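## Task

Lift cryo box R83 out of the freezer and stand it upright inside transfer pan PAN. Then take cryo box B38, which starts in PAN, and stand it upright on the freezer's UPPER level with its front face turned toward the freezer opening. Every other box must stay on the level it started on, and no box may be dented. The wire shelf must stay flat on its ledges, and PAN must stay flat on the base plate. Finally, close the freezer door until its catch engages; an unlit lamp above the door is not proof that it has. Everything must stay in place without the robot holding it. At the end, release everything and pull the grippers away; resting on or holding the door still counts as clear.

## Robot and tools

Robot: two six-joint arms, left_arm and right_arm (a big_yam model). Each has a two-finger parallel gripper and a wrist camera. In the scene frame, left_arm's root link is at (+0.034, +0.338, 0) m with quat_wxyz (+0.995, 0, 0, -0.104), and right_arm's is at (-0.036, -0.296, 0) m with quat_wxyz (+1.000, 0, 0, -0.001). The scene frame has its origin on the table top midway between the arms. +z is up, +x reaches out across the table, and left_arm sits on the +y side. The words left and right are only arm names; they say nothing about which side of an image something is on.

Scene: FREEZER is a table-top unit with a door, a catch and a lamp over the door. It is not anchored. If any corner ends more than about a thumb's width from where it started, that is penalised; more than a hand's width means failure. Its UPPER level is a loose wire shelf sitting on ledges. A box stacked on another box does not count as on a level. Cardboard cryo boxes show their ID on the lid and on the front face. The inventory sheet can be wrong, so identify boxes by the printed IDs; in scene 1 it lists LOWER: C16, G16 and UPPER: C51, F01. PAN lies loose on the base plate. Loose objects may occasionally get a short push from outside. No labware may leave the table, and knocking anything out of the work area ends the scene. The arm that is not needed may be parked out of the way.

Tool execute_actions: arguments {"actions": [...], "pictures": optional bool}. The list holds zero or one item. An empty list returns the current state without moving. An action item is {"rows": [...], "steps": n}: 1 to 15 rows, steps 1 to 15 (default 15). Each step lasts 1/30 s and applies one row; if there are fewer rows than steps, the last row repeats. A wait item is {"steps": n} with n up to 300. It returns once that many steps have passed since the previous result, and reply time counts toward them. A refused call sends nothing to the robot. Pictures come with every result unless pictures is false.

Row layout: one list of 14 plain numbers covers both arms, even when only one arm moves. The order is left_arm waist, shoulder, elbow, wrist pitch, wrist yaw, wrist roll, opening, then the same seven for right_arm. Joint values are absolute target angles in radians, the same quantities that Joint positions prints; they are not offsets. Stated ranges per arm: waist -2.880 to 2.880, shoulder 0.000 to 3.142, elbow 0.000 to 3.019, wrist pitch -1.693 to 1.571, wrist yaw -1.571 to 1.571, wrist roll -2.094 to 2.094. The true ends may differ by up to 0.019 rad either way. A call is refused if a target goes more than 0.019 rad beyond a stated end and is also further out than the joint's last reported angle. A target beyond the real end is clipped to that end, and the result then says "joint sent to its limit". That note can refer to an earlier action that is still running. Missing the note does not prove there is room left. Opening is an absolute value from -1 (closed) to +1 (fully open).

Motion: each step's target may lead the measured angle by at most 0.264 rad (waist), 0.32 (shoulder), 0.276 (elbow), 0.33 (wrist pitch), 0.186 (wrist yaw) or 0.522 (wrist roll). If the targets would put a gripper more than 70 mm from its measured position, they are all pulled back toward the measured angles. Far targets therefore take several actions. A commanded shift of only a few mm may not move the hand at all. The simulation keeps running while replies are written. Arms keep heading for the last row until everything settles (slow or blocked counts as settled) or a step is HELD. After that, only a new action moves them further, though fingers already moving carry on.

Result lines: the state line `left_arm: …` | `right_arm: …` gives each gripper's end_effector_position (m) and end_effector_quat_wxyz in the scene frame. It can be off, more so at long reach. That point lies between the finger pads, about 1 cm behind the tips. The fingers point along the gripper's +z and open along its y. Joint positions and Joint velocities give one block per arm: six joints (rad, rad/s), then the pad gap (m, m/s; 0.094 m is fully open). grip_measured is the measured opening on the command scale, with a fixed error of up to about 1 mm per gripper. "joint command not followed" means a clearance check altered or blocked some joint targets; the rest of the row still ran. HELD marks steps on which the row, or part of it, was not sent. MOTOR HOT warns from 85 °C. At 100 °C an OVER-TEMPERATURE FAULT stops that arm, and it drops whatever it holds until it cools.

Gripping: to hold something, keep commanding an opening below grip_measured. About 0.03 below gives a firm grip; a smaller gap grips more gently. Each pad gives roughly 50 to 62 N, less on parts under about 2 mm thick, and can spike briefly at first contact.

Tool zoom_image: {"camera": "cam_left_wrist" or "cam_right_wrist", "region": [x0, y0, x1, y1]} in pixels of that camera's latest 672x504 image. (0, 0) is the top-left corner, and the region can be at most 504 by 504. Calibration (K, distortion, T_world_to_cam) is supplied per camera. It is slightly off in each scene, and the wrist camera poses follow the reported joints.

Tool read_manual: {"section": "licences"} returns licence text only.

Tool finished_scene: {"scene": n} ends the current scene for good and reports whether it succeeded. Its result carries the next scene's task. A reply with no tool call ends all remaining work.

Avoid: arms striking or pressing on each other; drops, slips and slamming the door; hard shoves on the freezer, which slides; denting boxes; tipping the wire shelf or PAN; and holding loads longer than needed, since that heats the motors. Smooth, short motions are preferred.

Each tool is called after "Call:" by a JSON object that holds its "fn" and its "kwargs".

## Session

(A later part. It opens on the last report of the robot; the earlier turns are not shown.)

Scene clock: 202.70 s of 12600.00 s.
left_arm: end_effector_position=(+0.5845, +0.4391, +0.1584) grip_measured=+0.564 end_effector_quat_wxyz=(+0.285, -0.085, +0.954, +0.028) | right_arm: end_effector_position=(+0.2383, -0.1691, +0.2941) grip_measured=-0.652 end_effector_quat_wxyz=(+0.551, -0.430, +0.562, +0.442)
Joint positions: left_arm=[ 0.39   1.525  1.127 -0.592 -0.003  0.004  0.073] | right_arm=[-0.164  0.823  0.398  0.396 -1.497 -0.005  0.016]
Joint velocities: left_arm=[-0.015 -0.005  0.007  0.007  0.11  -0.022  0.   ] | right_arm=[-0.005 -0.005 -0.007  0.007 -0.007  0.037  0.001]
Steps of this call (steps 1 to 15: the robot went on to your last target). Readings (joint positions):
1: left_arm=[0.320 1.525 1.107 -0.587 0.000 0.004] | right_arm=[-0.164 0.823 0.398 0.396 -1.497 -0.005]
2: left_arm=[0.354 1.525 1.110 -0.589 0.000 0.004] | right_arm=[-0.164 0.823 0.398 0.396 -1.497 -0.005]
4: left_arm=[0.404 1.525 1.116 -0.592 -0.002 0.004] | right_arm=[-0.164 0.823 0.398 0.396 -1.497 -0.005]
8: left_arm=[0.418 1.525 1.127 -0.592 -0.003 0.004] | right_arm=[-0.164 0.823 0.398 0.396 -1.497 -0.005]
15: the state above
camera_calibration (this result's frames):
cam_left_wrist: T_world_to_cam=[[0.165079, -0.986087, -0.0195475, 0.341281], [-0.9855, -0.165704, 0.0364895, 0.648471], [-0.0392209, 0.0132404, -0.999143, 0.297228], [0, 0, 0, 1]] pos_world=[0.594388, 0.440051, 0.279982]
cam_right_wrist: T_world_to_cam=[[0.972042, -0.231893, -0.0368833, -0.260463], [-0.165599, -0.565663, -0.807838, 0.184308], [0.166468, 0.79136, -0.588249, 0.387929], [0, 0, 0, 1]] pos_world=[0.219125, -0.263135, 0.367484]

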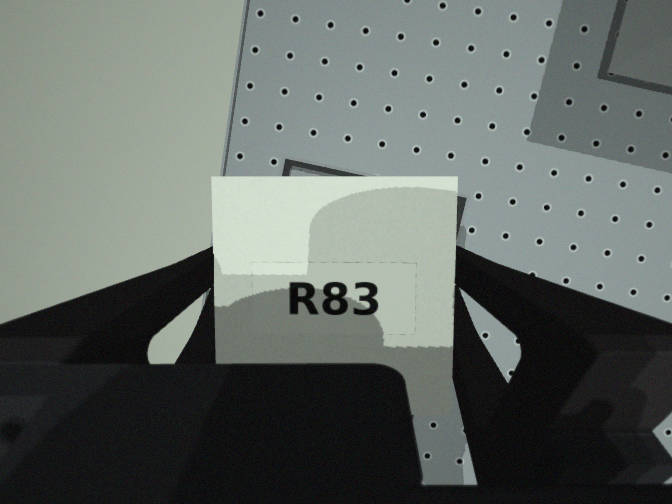

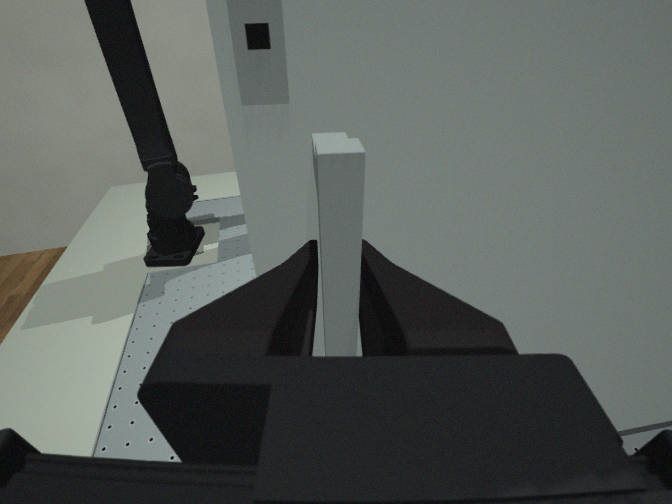

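Call:
{"fn": "execute_actions", "kwargs": {"actions": [{"rows":[[0.395,1.52,1.15,-0.59,0.02,0.03,0.555,-0.166,0.823,0.41,0.4,-1.5,0,-0.65],[0.4,1.53,1.14,-0.57,0.04,0.06,0.555,-0.166,0.823,0.41,0.4,-1.5,0,-0.65],[0.405,1.545,1.135,-0.55,0.06,0.09,0.555,-0.166,0.823,0.41,0.4,-1.5,0,-0.65],[0.408,1.56,1.13,-0.53,0.08,0.12,0.555,-0.166,0.823,0.41,0.4,-1.5,0,-0.65],[0.408,1.575,1.125,-0.51,0.1,0.15,0.555,-0.166,0.823,0.41,0.4,-1.5,0,-0.65],[0.408,1.59,1.12,-0.495,0.115,0.175,0.555,-0.166,0.823,0.41,0.4,-1.5,0,-0.65],[0.408,1.60,1.115,-0.485,0.125,0.195,0.555,-0.166,0.823,0.41,0.4,-1.5,0,-0.65]],"steps":15}]}}

Scene clock: 208.20 s of 12600.00 s.
left_arm: end_effector_position=(+0.5974, +0.4249, +0.1182) grip_measured=+0.564 end_effector_quat_wxyz=(+0.285, +0.005, +0.959, -0.007) | right_arm: end_effector_position=(+0.2383, -0.1691, +0.2941) grip_measured=-0.652 end_effector_quat_wxyz=(+0.551, -0.430, +0.562, +0.442)
Joint positions: left_arm=[ 0.399  1.604  1.107 -0.507  0.12   0.165  0.073] | right_arm=[-0.164  0.823  0.398  0.396 -1.497 -0.005  0.016]
Joint velocities: left_arm=[-0.015 -0.024 -0.042  0.007  0.022  0.154  0.   ] | right_arm=[ 0.005 -0.015 -0.007  0.002  0.007 -0.022 -0.   ]
Steps of this call (steps 1 to 15: the robot went on to your last target; steps 16 to 90: nothing new was sent; then 2.00 s passed at rest; steps 91 to 105: all 15 steps of this action). Readings (joint positions):
91: left_arm=[0.391 1.525 1.127 -0.592 0.005 0.005] | right_arm=[-0.164 0.823 0.398 0.396 -1.497 -0.005]
92: left_arm=[0.391 1.525 1.127 -0.592 0.020 0.011] | right_arm=[-0.164 0.823 0.398 0.396 -1.497 -0.005]
94: left_arm=[0.392 1.528 1.127 -0.581 0.059 0.037] | right_arm=[-0.164 0.823 0.398 0.396 -1.497 -0.005]
98: left_arm=[0.397 1.560 1.127 -0.520 0.117 0.111] | right_arm=[-0.164 0.823 0.398 0.396 -1.497 -0.005]
105: the state above
camera_calibration (this result's frames):
cam_left_wrist: T_world_to_cam=[[-0.0268278, -0.999634, -0.00357077, 0.442947], [-0.998871, 0.026667, 0.0393046, 0.586206], [-0.039195, 0.0046212, -0.999221, 0.261442], [0, 0, 0, 1]] pos_world=[0.607675, 0.425945, 0.239779]
cam_right_wrist: T_world_to_cam=[[0.972042, -0.231893, -0.0368833, -0.260463], [-0.165599, -0.565663, -0.807838, 0.184308], [0.166468, 0.79136, -0.588249, 0.387929], [0, 0, 0, 1]] pos_world=[0.219125, -0.263135, 0.367484]

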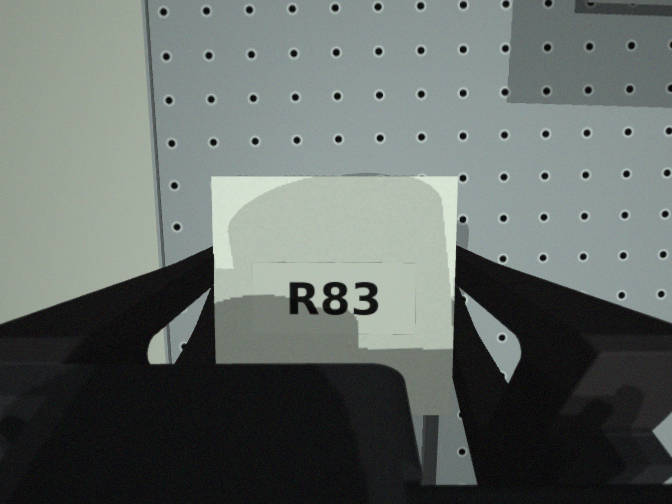

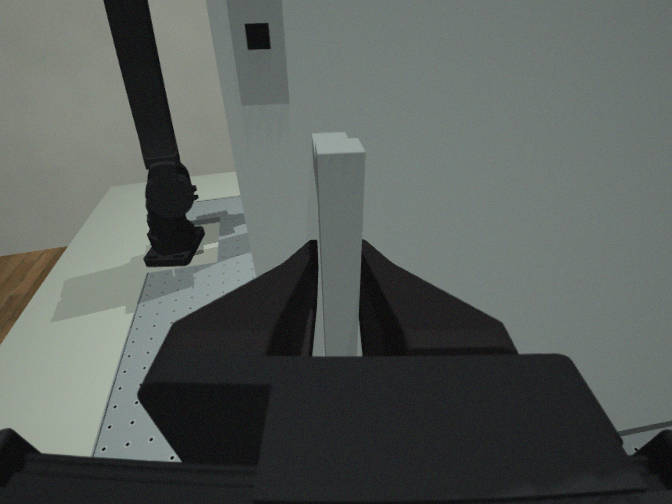

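Call:
{"fn": "execute_actions", "kwargs": {"actions": [{"rows":[[0.408,1.59,1.10,-0.48,0.125,0.195,0.555,-0.166,0.823,0.41,0.4,-1.5,0,-0.65],[0.408,1.58,1.085,-0.465,0.125,0.195,0.555,-0.166,0.823,0.41,0.4,-1.5,0,-0.65],[0.41,1.57,1.07,-0.45,0.125,0.195,0.555,-0.166,0.823,0.41,0.4,-1.5,0,-0.65],[0.412,1.565,1.055,-0.435,0.125,0.195,0.555,-0.166,0.823,0.41,0.4,-1.5,0,-0.65],[0.414,1.56,1.04,-0.42,0.125,0.195,0.555,-0.166,0.823,0.41,0.4,-1.5,0,-0.65],[0.415,1.56,1.03,-0.405,0.125,0.195,0.555,-0.166,0.823,0.41,0.4,-1.5,0,-0.65],[0.415,1.56,1.02,-0.395,0.125,0.195,0.555,-0.166,0.823,0.41,0.4,-1.5,0,-0.65]],"steps":15}]}}

Scene clock: 212.23 s of 12600.00 s.
left_arm: end_effector_position=(+0.5769, +0.4251, +0.0905) grip_measured=+0.564 end_effector_quat_wxyz=(+0.285, +0.008, +0.958, -0.005) | right_arm: end_effector_position=(+0.2383, -0.1691, +0.2941) grip_measured=-0.652 end_effector_quat_wxyz=(+0.551, -0.430, +0.562, +0.442)
Joint positions: left_arm=[ 0.406  1.595  1.012 -0.42   0.121  0.179  0.073] | right_arm=[-0.164  0.823  0.398  0.396 -1.497 -0.005  0.016]
Joint velocities: left_arm=[-0.015  0.005  0.007  0.042 -0.037 -0.037 -0.   ] | right_arm=[ 0.005 -0.005 -0.012 -0.002 -0.051 -0.022  0.   ]
Steps of this call (steps 1 to 30: the robot went on to your last target; steps 31 to 90: nothing new was sent; then 0.53 s passed at rest; steps 91 to 105: all 15 steps of this action). Readings (joint positions):
91: left_arm=[0.399 1.604 1.106 -0.506 0.120 0.179] | right_arm=[-0.164 0.823 0.398 0.396 -1.497 -0.005]
92: left_arm=[0.399 1.604 1.103 -0.501 0.120 0.179] | right_arm=[-0.164 0.823 0.398 0.396 -1.497 -0.005]
94: left_arm=[0.399 1.603 1.087 -0.478 0.121 0.179] | right_arm=[-0.164 0.823 0.398 0.396 -1.497 -0.005]
98: left_arm=[0.403 1.596 1.032 -0.431 0.121 0.179] | right_arm=[-0.164 0.823 0.398 0.396 -1.497 -0.005]
105: the state above
camera_calibration (this result's frames):
cam_left_wrist: T_world_to_cam=[[-0.0310993, -0.99946, -0.0106165, 0.445525], [-0.998791, 0.0306703, 0.0384259, 0.565143], [-0.0380795, 0.0117987, -0.999205, 0.229287], [0, 0, 0, 1]] pos_world=[0.587046, 0.425246, 0.212118]
cam_right_wrist: T_world_to_cam=[[0.972042, -0.231893, -0.0368833, -0.260463], [-0.165599, -0.565663, -0.807838, 0.184308], [0.166468, 0.79136, -0.588249, 0.387929], [0, 0, 0, 1]] pos_world=[0.219125, -0.263135, 0.367484]

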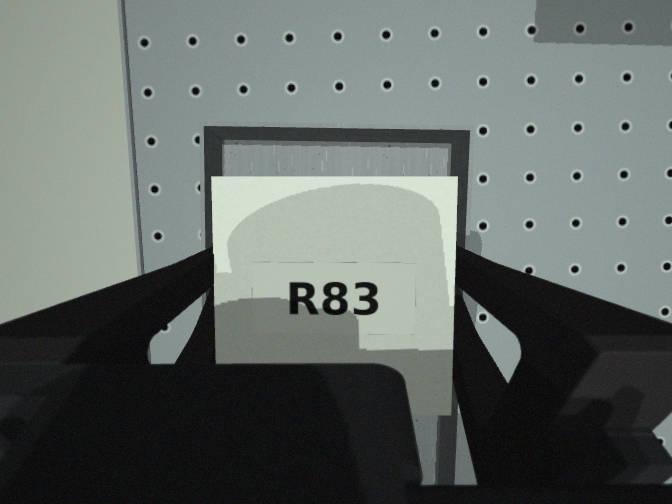

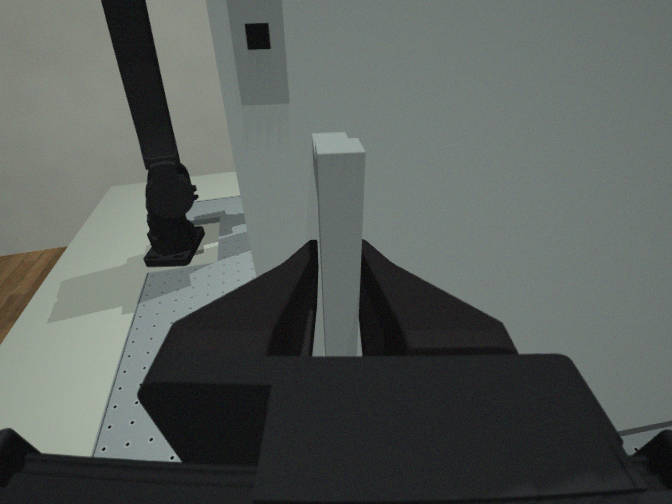

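Centered. Lower.

Call:
{"fn": "execute_actions", "kwargs": {"actions": [{"rows":[[0.415,1.60,1.015,-0.39,0.125,0.195,0.555,-0.166,0.823,0.41,0.4,-1.5,0,-0.65],[0.415,1.61,1.012,-0.38,0.125,0.195,0.555,-0.166,0.823,0.41,0.4,-1.5,0,-0.65],[0.415,1.617,1.009,-0.37,0.125,0.195,0.555,-0.166,0.823,0.41,0.4,-1.5,0,-0.65],[0.415,1.624,1.006,-0.36,0.125,0.195,0.555,-0.166,0.823,0.41,0.4,-1.5,0,-0.65],[0.415,1.631,1.003,-0.35,0.125,0.195,0.555,-0.166,0.823,0.41,0.4,-1.5,0,-0.65],[0.415,1.637,1.0,-0.342,0.125,0.195,0.555,-0.166,0.823,0.41,0.4,-1.5,0,-0.65],[0.415,1.642,0.998,-0.336,0.125,0.195,0.555,-0.166,0.823,0.41,0.4,-1.5,0,-0.65],[0.415,1.646,0.996,-0.33,0.125,0.195,0.555,-0.166,0.823,0.41,0.4,-1.5,0,-0.65]],"steps":15}]}}

Scene clock: 214.97 s of 12600.00 s.
left_arm: end_effector_position=(+0.5795, +0.4257, +0.0651) grip_measured=+0.564 end_effector_quat_wxyz=(+0.284, +0.008, +0.959, -0.005) | right_arm: end_effector_position=(+0.2383, -0.1691, +0.2941) grip_measured=-0.652 end_effector_quat_wxyz=(+0.551, -0.430, +0.562, +0.442)
Joint positions: left_arm=[ 0.406  1.643  0.992 -0.354  0.121  0.179  0.073] | right_arm=[-0.164  0.823  0.398  0.396 -1.497 -0.005  0.016]
Joint velocities: left_arm=[-0.005  0.015 -0.007 -0.007  0.007 -0.037  0.   ] | right_arm=[-0.005 -0.015 -0.017 -0.027 -0.037 -0.022  0.   ]
Steps of this call (steps 1 to 15: the robot went on to your last target; steps 16 to 67: nothing new was sent; steps 68 to 82: all 15 steps of this action). Readings (joint positions):
68: left_arm=[0.406 1.595 1.012 -0.417 0.121 0.179] | right_arm=[-0.164 0.823 0.398 0.396 -1.497 -0.005]
69: left_arm=[0.406 1.595 1.012 -0.414 0.121 0.179] | right_arm=[-0.164 0.823 0.398 0.396 -1.497 -0.005]
71: left_arm=[0.406 1.598 1.012 -0.401 0.121 0.179] | right_arm=[-0.164 0.823 0.398 0.396 -1.497 -0.005]
75: left_arm=[0.406 1.617 1.007 -0.364 0.121 0.179] | right_arm=[-0.164 0.823 0.398 0.396 -1.497 -0.005]
82: the state above
camera_calibration (this result's frames):
cam_left_wrist: T_world_to_cam=[[-0.0314383, -0.999452, -0.0103926, 0.446044], [-0.998707, 0.030996, 0.0402837, 0.568435], [-0.0399394, 0.0116457, -0.999134, 0.205118], [0, 0, 0, 1]] pos_world=[0.589916, 0.425791, 0.186678]
cam_right_wrist: T_world_to_cam=[[0.972042, -0.231893, -0.0368833, -0.260463], [-0.165599, -0.565663, -0.807838, 0.184308], [0.166468, 0.79136, -0.588249, 0.387929], [0, 0, 0, 1]] pos_world=[0.219125, -0.263135, 0.367484]

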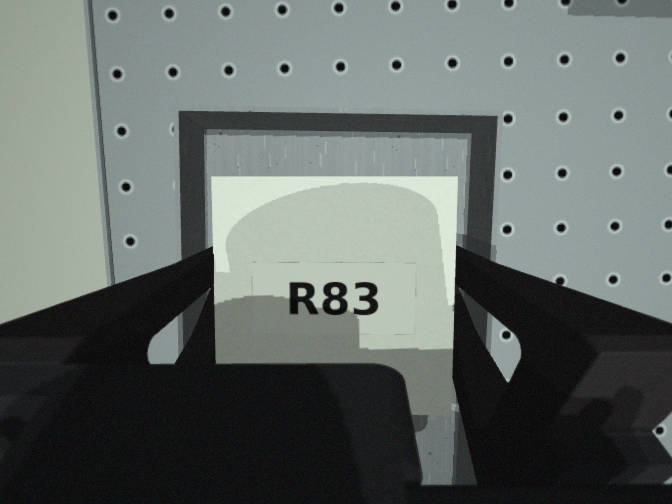

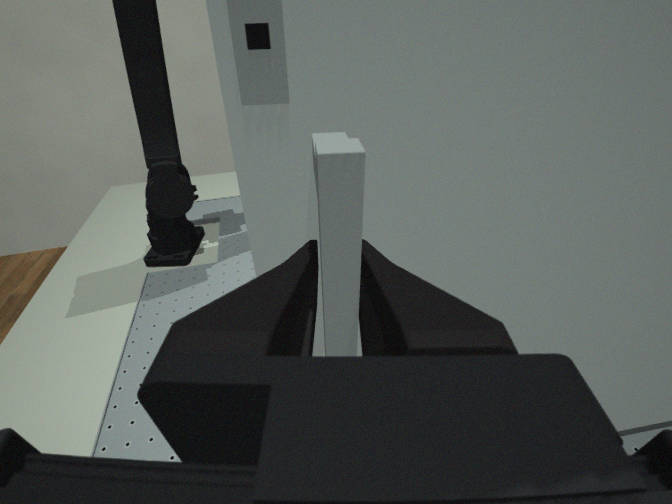

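Within a few mm. Release slowly.

Call:
{"fn": "execute_actions", "kwargs": {"actions": [{"rows":[[0.415,1.655,0.996,-0.33,0.125,0.195,0.555,-0.166,0.823,0.41,0.4,-1.5,0,-0.65],[0.415,1.655,0.996,-0.33,0.125,0.195,0.555,-0.166,0.823,0.41,0.4,-1.5,0,-0.65],[0.415,1.655,0.996,-0.33,0.125,0.195,0.555,-0.166,0.823,0.41,0.4,-1.5,0,-0.65],[0.415,1.655,0.996,-0.33,0.125,0.195,0.555,-0.166,0.823,0.41,0.4,-1.5,0,-0.65],[0.415,1.655,0.996,-0.33,0.125,0.195,0.555,-0.166,0.823,0.41,0.4,-1.5,0,-0.65],[0.415,1.655,0.996,-0.33,0.125,0.195,0.565,-0.166,0.823,0.41,0.4,-1.5,0,-0.65],[0.415,1.655,0.996,-0.33,0.125,0.195,0.575,-0.166,0.823,0.41,0.4,-1.5,0,-0.65],[0.415,1.655,0.996,-0.33,0.125,0.195,0.59,-0.166,0.823,0.41,0.4,-1.5,0,-0.65],[0.415,1.655,0.996,-0.33,0.125,0.195,0.62,-0.166,0.823,0.41,0.4,-1.5,0,-0.65],[0.415,1.655,0.996,-0.33,0.125,0.195,0.67,-0.166,0.823,0.41,0.4,-1.5,0,-0.65],[0.415,1.655,0.996,-0.33,0.125,0.195,0.72,-0.166,0.823,0.41,0.4,-1.5,0,-0.65],[0.415,1.655,0.996,-0.33,0.125,0.195,0.76,-0.166,0.823,0.41,0.4,-1.5,0,-0.65]],"steps":15}], "pictures": false}}

Call:
{"fn": "execute_actions", "kwargs": {"actions": [{"rows":[[0.415,1.63,1.02,-0.36,0.125,0.195,0.76,-0.166,0.823,0.41,0.4,-1.5,0,-0.65],[0.415,1.60,1.04,-0.38,0.125,0.195,0.76,-0.166,0.823,0.41,0.4,-1.5,0,-0.65],[0.415,1.57,1.05,-0.40,0.125,0.195,0.76,-0.166,0.823,0.41,0.4,-1.5,0,-0.65],[0.415,1.54,1.05,-0.43,0.125,0.195,0.76,-0.166,0.823,0.41,0.4,-1.5,0,-0.65],[0.415,1.50,1.05,-0.46,0.125,0.195,0.76,-0.166,0.823,0.41,0.4,-1.5,0,-0.65],[0.415,1.46,1.04,-0.49,0.12,0.18,0.8,-0.166,0.823,0.41,0.4,-1.5,0,-0.65],[0.415,1.41,1.02,-0.52,0.1,0.16,0.85,-0.166,0.823,0.41,0.4,-1.5,0,-0.65],[0.415,1.36,1.0,-0.55,0.08,0.13,0.9,-0.166,0.823,0.41,0.4,-1.5,0,-0.65],[0.42,1.30,0.97,-0.58,0.06,0.1,0.9,-0.166,0.823,0.41,0.4,-1.5,0,-0.65],[0.42,1.24,0.94,-0.61,0.04,0.07,0.9,-0.166,0.823,0.41,0.4,-1.5,0,-0.65],[0.425,1.18,0.91,-0.64,0.02,0.04,0.9,-0.166,0.823,0.41,0.4,-1.5,0,-0.65],[0.43,1.12,0.88,-0.66,0,0.01,0.9,-0.166,0.823,0.41,0.4,-1.5,0,-0.65],[0.43,1.07,0.85,-0.68,0,-0.01,0.9,-0.166,0.823,0.41,0.4,-1.5,0,-0.65],[0.43,1.03,0.82,-0.69,0,-0.01,0.9,-0.166,0.823,0.41,0.4,-1.5,0,-0.65],[0.43,1.0,0.79,-0.7,0,-0.01,0.9,-0.166,0.823,0.41,0.4,-1.5,0,-0.65]],"steps":15}], "pictures": false}}

Call:
{"fn": "execute_actions", "kwargs": {"actions": [{"steps":20}]}}

Scene clock: 224.30 s of 12600.00 s.
left_arm: end_effector_position=(+0.5802, +0.4258, +0.0655) grip_measured=+0.757 end_effector_quat_wxyz=(+0.286, +0.008, +0.958, -0.004) | right_arm: end_effector_position=(+0.2383, -0.1691, +0.2941) grip_measured=-0.652 end_effector_quat_wxyz=(+0.551, -0.430, +0.562, +0.442)
Joint positions: left_arm=[ 0.406  1.643  0.992 -0.35   0.121  0.179  0.083] | right_arm=[-0.164  0.823  0.398  0.396 -1.497 -0.005  0.016]
Joint velocities: left_arm=[-0.005 -0.015 -0.002 -0.002 -0.007 -0.095  0.001] | right_arm=[-0.015 -0.005  0.007 -0.002  0.051  0.007  0.   ]
Steps of this call (steps 1 to 15: the robot went on to your last target; steps 16 to 90: nothing new was sent; then 5.83 s passed at rest; steps 91 to 105: all 15 steps of this action). Readings (joint positions):
91: left_arm=[0.406 1.643 0.992 -0.352 0.121 0.179] | right_arm=[-0.164 0.823 0.398 0.396 -1.497 -0.005]
92: left_arm=[0.406 1.643 0.992 -0.352 0.121 0.179] | right_arm=[-0.164 0.823 0.398 0.396 -1.497 -0.005]
94: left_arm=[0.406 1.643 0.992 -0.352 0.121 0.179] | right_arm=[-0.164 0.823 0.398 0.396 -1.497 -0.005]
98: left_arm=[0.406 1.643 0.992 -0.352 0.121 0.179] | right_arm=[-0.164 0.823 0.398 0.396 -1.497 -0.005]
105: the state above

Scene clock: 224.80 s of 12600.00 s.
left_arm: end_effector_position=(+0.4820, +0.4280, +0.2023) grip_measured=+0.898 end_effector_quat_wxyz=(+0.320, -0.052, +0.945, +0.041) | right_arm: end_effector_position=(+0.2383, -0.1691, +0.2941) grip_measured=-0.652 end_effector_quat_wxyz=(+0.551, -0.430, +0.562, +0.442)
Joint positions: left_arm=[ 0.412  1.18   0.889 -0.622  0.012  0.089  0.089] | right_arm=[-0.164  0.823  0.398  0.396 -1.497 -0.005  0.016]
Joint velocities: left_arm=[ 0.063 -2.134 -0.789 -0.628 -0.125 -0.505  0.001] | right_arm=[ 0.005 -0.015  0.012 -0.027  0.007 -0.007  0.001]
Steps of this call (steps 1 to 15: all 15 steps of this action). Readings (joint positions):
1: left_arm=[0.406 1.643 0.992 -0.350 0.121 0.179] | right_arm=[-0.164 0.823 0.398 0.396 -1.497 -0.005]
2: left_arm=[0.406 1.643 0.992 -0.353 0.121 0.179] | right_arm=[-0.164 0.823 0.398 0.396 -1.497 -0.005]
4: left_arm=[0.406 1.632 0.992 -0.380 0.121 0.179] | right_arm=[-0.164 0.823 0.398 0.396 -1.497 -0.005]
8: left_arm=[0.406 1.552 0.992 -0.468 0.105 0.176] | right_arm=[-0.164 0.823 0.398 0.396 -1.497 -0.005]
15: the state above

Scene clock: 225.47 s of 12600.00 s.
left_arm: end_effector_position=(+0.4252, +0.4218, +0.2129) grip_measured=+0.898 end_effector_quat_wxyz=(+0.326, -0.097, +0.940, +0.034) | right_arm: end_effector_position=(+0.2383, -0.1691, +0.2941) grip_measured=-0.652 end_effector_quat_wxyz=(+0.551, -0.430, +0.562, +0.442)
Joint positions: left_arm=[ 0.422  0.999  0.789 -0.693  0.004  0.007  0.089] | right_arm=[-0.164  0.823  0.398  0.396 -1.497 -0.005  0.016]
Joint velocities: left_arm=[-0.005 -0.005 -0.007 -0.007 -0.022 -0.007  0.   ] | right_arm=[-0.005 -0.005 -0.007 -0.012 -0.022 -0.051  0.002]
Steps of this call (steps 1 to 20: the robot went on to your last target). Readings (joint positions):
1: left_arm=[0.415 1.109 0.859 -0.643 0.008 0.073] | right_arm=[-0.164 0.823 0.398 0.396 -1.497 -0.005]
2: left_arm=[0.418 1.043 0.833 -0.663 0.005 0.060] | right_arm=[-0.164 0.823 0.398 0.396 -1.497 -0.005]
4: left_arm=[0.422 0.956 0.804 -0.687 0.004 0.040] | right_arm=[-0.164 0.823 0.398 0.396 -1.497 -0.005]
8: left_arm=[0.422 0.954 0.801 -0.691 0.004 0.020] | right_arm=[-0.164 0.823 0.398 0.396 -1.497 -0.005]
20: the state above
camera_calibration (this result's frames):
cam_left_wrist: T_world_to_cam=[[0.192324, -0.981178, -0.0173751, 0.337456], [-0.980242, -0.191246, -0.0505105, 0.513702], [0.0462369, 0.0267462, -0.998572, 0.303511], [0, 0, 0, 1]] pos_world=[0.424618, 0.42123, 0.334889]
cam_right_wrist: T_world_to_cam=[[0.972042, -0.231893, -0.0368833, -0.260463], [-0.165599, -0.565663, -0.807838, 0.184308], [0.166468, 0.79136, -0.588249, 0.387929], [0, 0, 0, 1]] pos_world=[0.219125, -0.263135, 0.367484]

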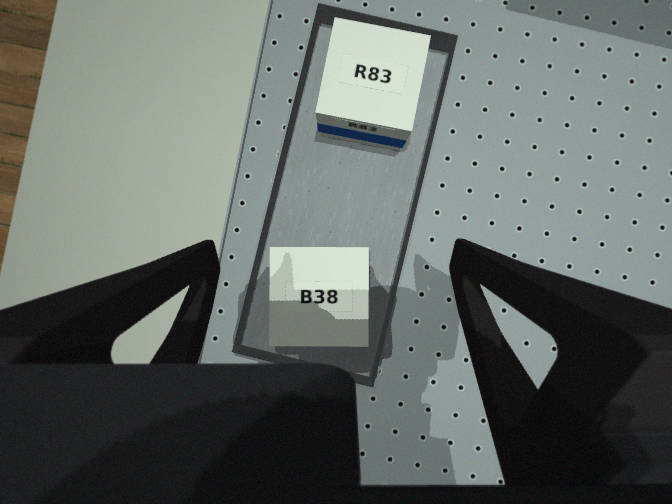

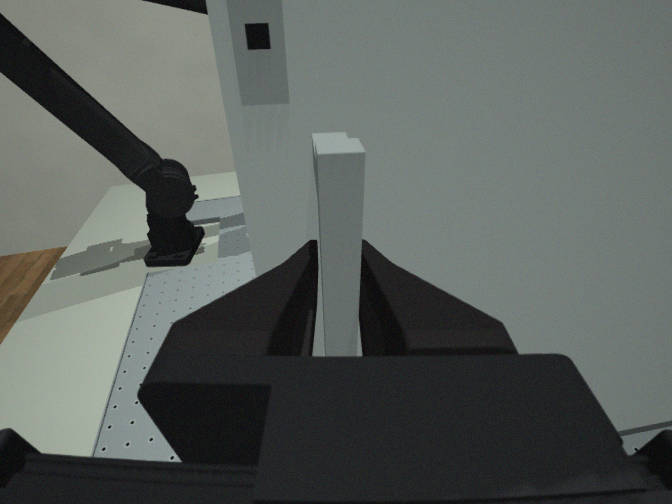

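Call:
{"fn": "execute_actions", "kwargs": {"actions": [{"rows":[[0.435,1.01,0.78,-0.68,0,0,0.85,-0.166,0.823,0.41,0.4,-1.5,0,-0.65],[0.445,1.015,0.76,-0.66,0,0,0.85,-0.166,0.823,0.41,0.4,-1.5,0,-0.65],[0.455,1.02,0.74,-0.64,0,0,0.85,-0.166,0.823,0.41,0.4,-1.5,0,-0.65],[0.462,1.03,0.72,-0.62,0,0,0.85,-0.166,0.823,0.41,0.4,-1.5,0,-0.65],[0.468,1.04,0.70,-0.60,0,0,0.85,-0.166,0.823,0.41,0.4,-1.5,0,-0.65],[0.468,1.05,0.68,-0.575,0,0,0.85,-0.166,0.823,0.41,0.4,-1.5,0,-0.65],[0.468,1.06,0.66,-0.55,0,0,0.85,-0.166,0.823,0.41,0.4,-1.5,0,-0.65],[0.468,1.07,0.64,-0.53,0,0,0.85,-0.166,0.823,0.41,0.4,-1.5,0,-0.65],[0.468,1.075,0.62,-0.512,0,0,0.85,-0.166,0.823,0.41,0.4,-1.5,0,-0.65]],"steps":15}]}}

Scene clock: 232.80 s of 12600.00 s.
left_arm: end_effector_position=(+0.3948, +0.4306, +0.1128) grip_measured=+0.852 end_effector_quat_wxyz=(+0.271, -0.118, +0.955, +0.034) | right_arm: end_effector_position=(+0.2383, -0.1691, +0.2941) grip_measured=-0.652 end_effector_quat_wxyz=(+0.551, -0.430, +0.562, +0.442)
Joint positions: left_arm=[ 0.463  1.08   0.606 -0.544  0.004  0.006  0.087] | right_arm=[-0.164  0.823  0.398  0.396 -1.497 -0.005  0.016]
Joint velocities: left_arm=[-0.005 -0.005 -0.007  0.066 -0.007 -0.022  0.   ] | right_arm=[-0.005 -0.005 -0.012  0.012  0.066 -0.007 -0.001]
Steps of this call (steps 1 to 15: the robot went on to your last target; steps 16 to 90: nothing new was sent; then 3.83 s passed at rest; steps 91 to 105: all 15 steps of this action). Readings (joint positions):
91: left_arm=[0.422 0.999 0.789 -0.693 0.004 0.006] | right_arm=[-0.164 0.823 0.398 0.396 -1.497 -0.005]
92: left_arm=[0.423 0.999 0.786 -0.690 0.004 0.006] | right_arm=[-0.164 0.823 0.398 0.396 -1.497 -0.005]
94: left_arm=[0.433 0.999 0.768 -0.665 0.004 0.006] | right_arm=[-0.164 0.823 0.398 0.396 -1.497 -0.005]
98: left_arm=[0.460 1.024 0.689 -0.587 0.004 0.006] | right_arm=[-0.164 0.823 0.398 0.396 -1.497 -0.005]
105: the state above
camera_calibration (this result's frames):
cam_left_wrist: T_world_to_cam=[[0.230858, -0.972873, -0.0149191, 0.331211], [-0.970751, -0.231339, 0.0642247, 0.481127], [-0.0659338, -0.000344032, -0.997824, 0.260647], [0, 0, 0, 1]] pos_world=[0.407778, 0.433619, 0.234121]
cam_right_wrist: T_world_to_cam=[[0.972042, -0.231893, -0.0368833, -0.260463], [-0.165599, -0.565663, -0.807838, 0.184308], [0.166468, 0.79136, -0.588249, 0.387929], [0, 0, 0, 1]] pos_world=[0.219125, -0.263135, 0.367484]

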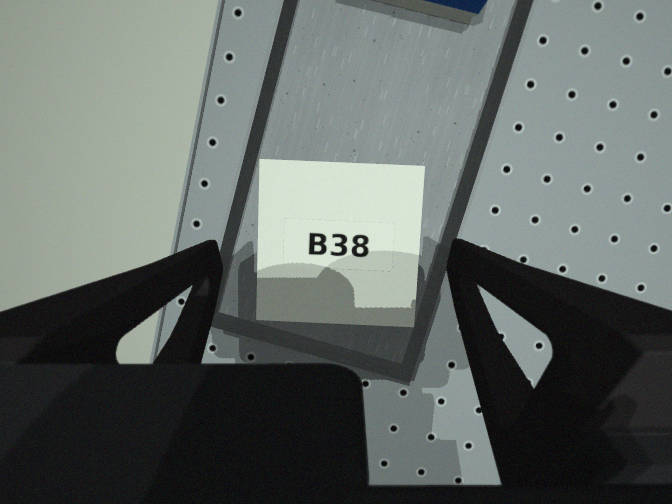

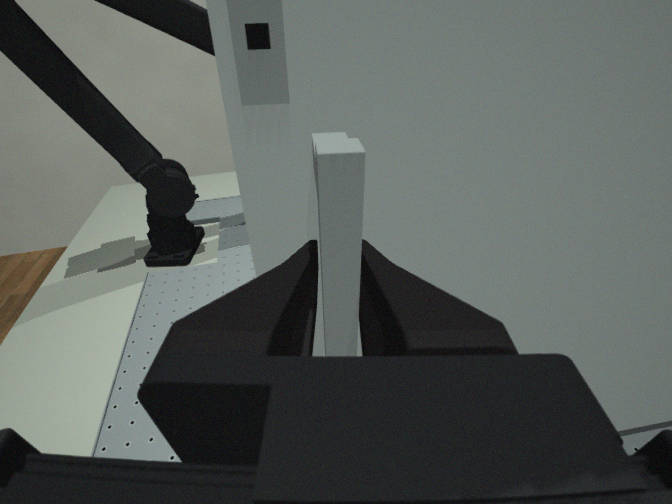

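Call:
{"fn": "execute_actions", "kwargs": {"actions": [{"rows":[[0.465,1.09,0.61,-0.50,0.01,0.02,0.85,-0.166,0.823,0.41,0.4,-1.5,0,-0.65],[0.465,1.10,0.60,-0.48,0.018,0.045,0.85,-0.166,0.823,0.41,0.4,-1.5,0,-0.65],[0.465,1.112,0.59,-0.455,0.018,0.045,0.85,-0.166,0.823,0.41,0.4,-1.5,0,-0.65],[0.465,1.124,0.58,-0.43,0.018,0.045,0.85,-0.166,0.823,0.41,0.4,-1.5,0,-0.65],[0.465,1.136,0.57,-0.405,0.018,0.045,0.85,-0.166,0.823,0.41,0.4,-1.5,0,-0.65],[0.465,1.148,0.56,-0.38,0.018,0.045,0.85,-0.166,0.823,0.41,0.4,-1.5,0,-0.65],[0.465,1.16,0.55,-0.355,0.018,0.045,0.85,-0.166,0.823,0.41,0.4,-1.5,0,-0.65],[0.465,1.17,0.542,-0.333,0.018,0.045,0.85,-0.166,0.823,0.41,0.4,-1.5,0,-0.65],[0.465,1.178,0.536,-0.312,0.018,0.045,0.85,-0.166,0.823,0.41,0.4,-1.5,0,-0.65],[0.465,1.184,0.532,-0.298,0.018,0.045,0.85,-0.166,0.823,0.41,0.4,-1.5,0,-0.65]],"steps":15}]}}

Call:
{"fn": "execute_actions", "kwargs": {"actions": [{"steps":8}]}}

Scene clock: 237.23 s of 12600.00 s.
left_arm: end_effector_position=(+0.4039, +0.4312, +0.0696) grip_measured=+0.852 end_effector_quat_wxyz=(+0.289, -0.106, +0.951, +0.034) | right_arm: end_effector_position=(+0.2383, -0.1691, +0.2941) grip_measured=-0.652 end_effector_quat_wxyz=(+0.551, -0.430, +0.562, +0.442)
Joint positions: left_arm=[ 0.463  1.184  0.528 -0.326  0.013  0.028  0.087] | right_arm=[-0.164  0.823  0.398  0.396 -1.497 -0.005  0.016]
Joint velocities: left_arm=[-0.005  0.005  0.007  0.046 -0.037 -0.007 -0.   ] | right_arm=[-0.005 -0.005  0.007  0.012 -0.007 -0.051 -0.   ]
Steps of this call (steps 1 to 30: the robot went on to your last target; steps 31 to 90: nothing new was sent; then 0.93 s passed at rest; steps 91 to 105: all 15 steps of this action). Readings (joint positions):
91: left_arm=[0.463 1.080 0.606 -0.530 0.004 0.006] | right_arm=[-0.164 0.823 0.398 0.396 -1.497 -0.005]
92: left_arm=[0.463 1.081 0.605 -0.523 0.008 0.009] | right_arm=[-0.164 0.823 0.398 0.396 -1.497 -0.005]
94: left_arm=[0.463 1.086 0.600 -0.490 0.013 0.017] | right_arm=[-0.164 0.823 0.398 0.396 -1.497 -0.005]
98: left_arm=[0.463 1.127 0.571 -0.395 0.013 0.024] | right_arm=[-0.164 0.823 0.398 0.396 -1.497 -0.005]
105: the state above
camera_calibration (this result's frames):
cam_left_wrist: T_world_to_cam=[[0.20838, -0.977853, -0.0195166, 0.340595], [-0.977555, -0.208867, 0.0275879, 0.488503], [-0.0310532, 0.0133298, -0.999429, 0.198224], [0, 0, 0, 1]] pos_world=[0.41272, 0.432442, 0.191281]
cam_right_wrist: T_world_to_cam=[[0.972042, -0.231893, -0.0368833, -0.260463], [-0.165599, -0.565663, -0.807838, 0.184308], [0.166468, 0.79136, -0.588249, 0.387929], [0, 0, 0, 1]] pos_world=[0.219125, -0.263135, 0.367484]

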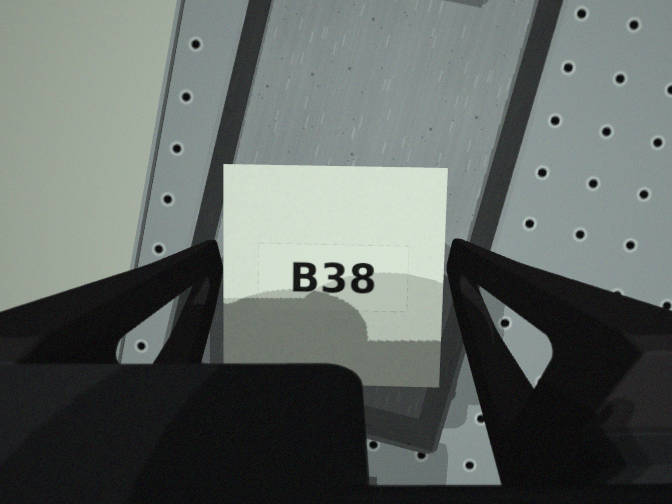

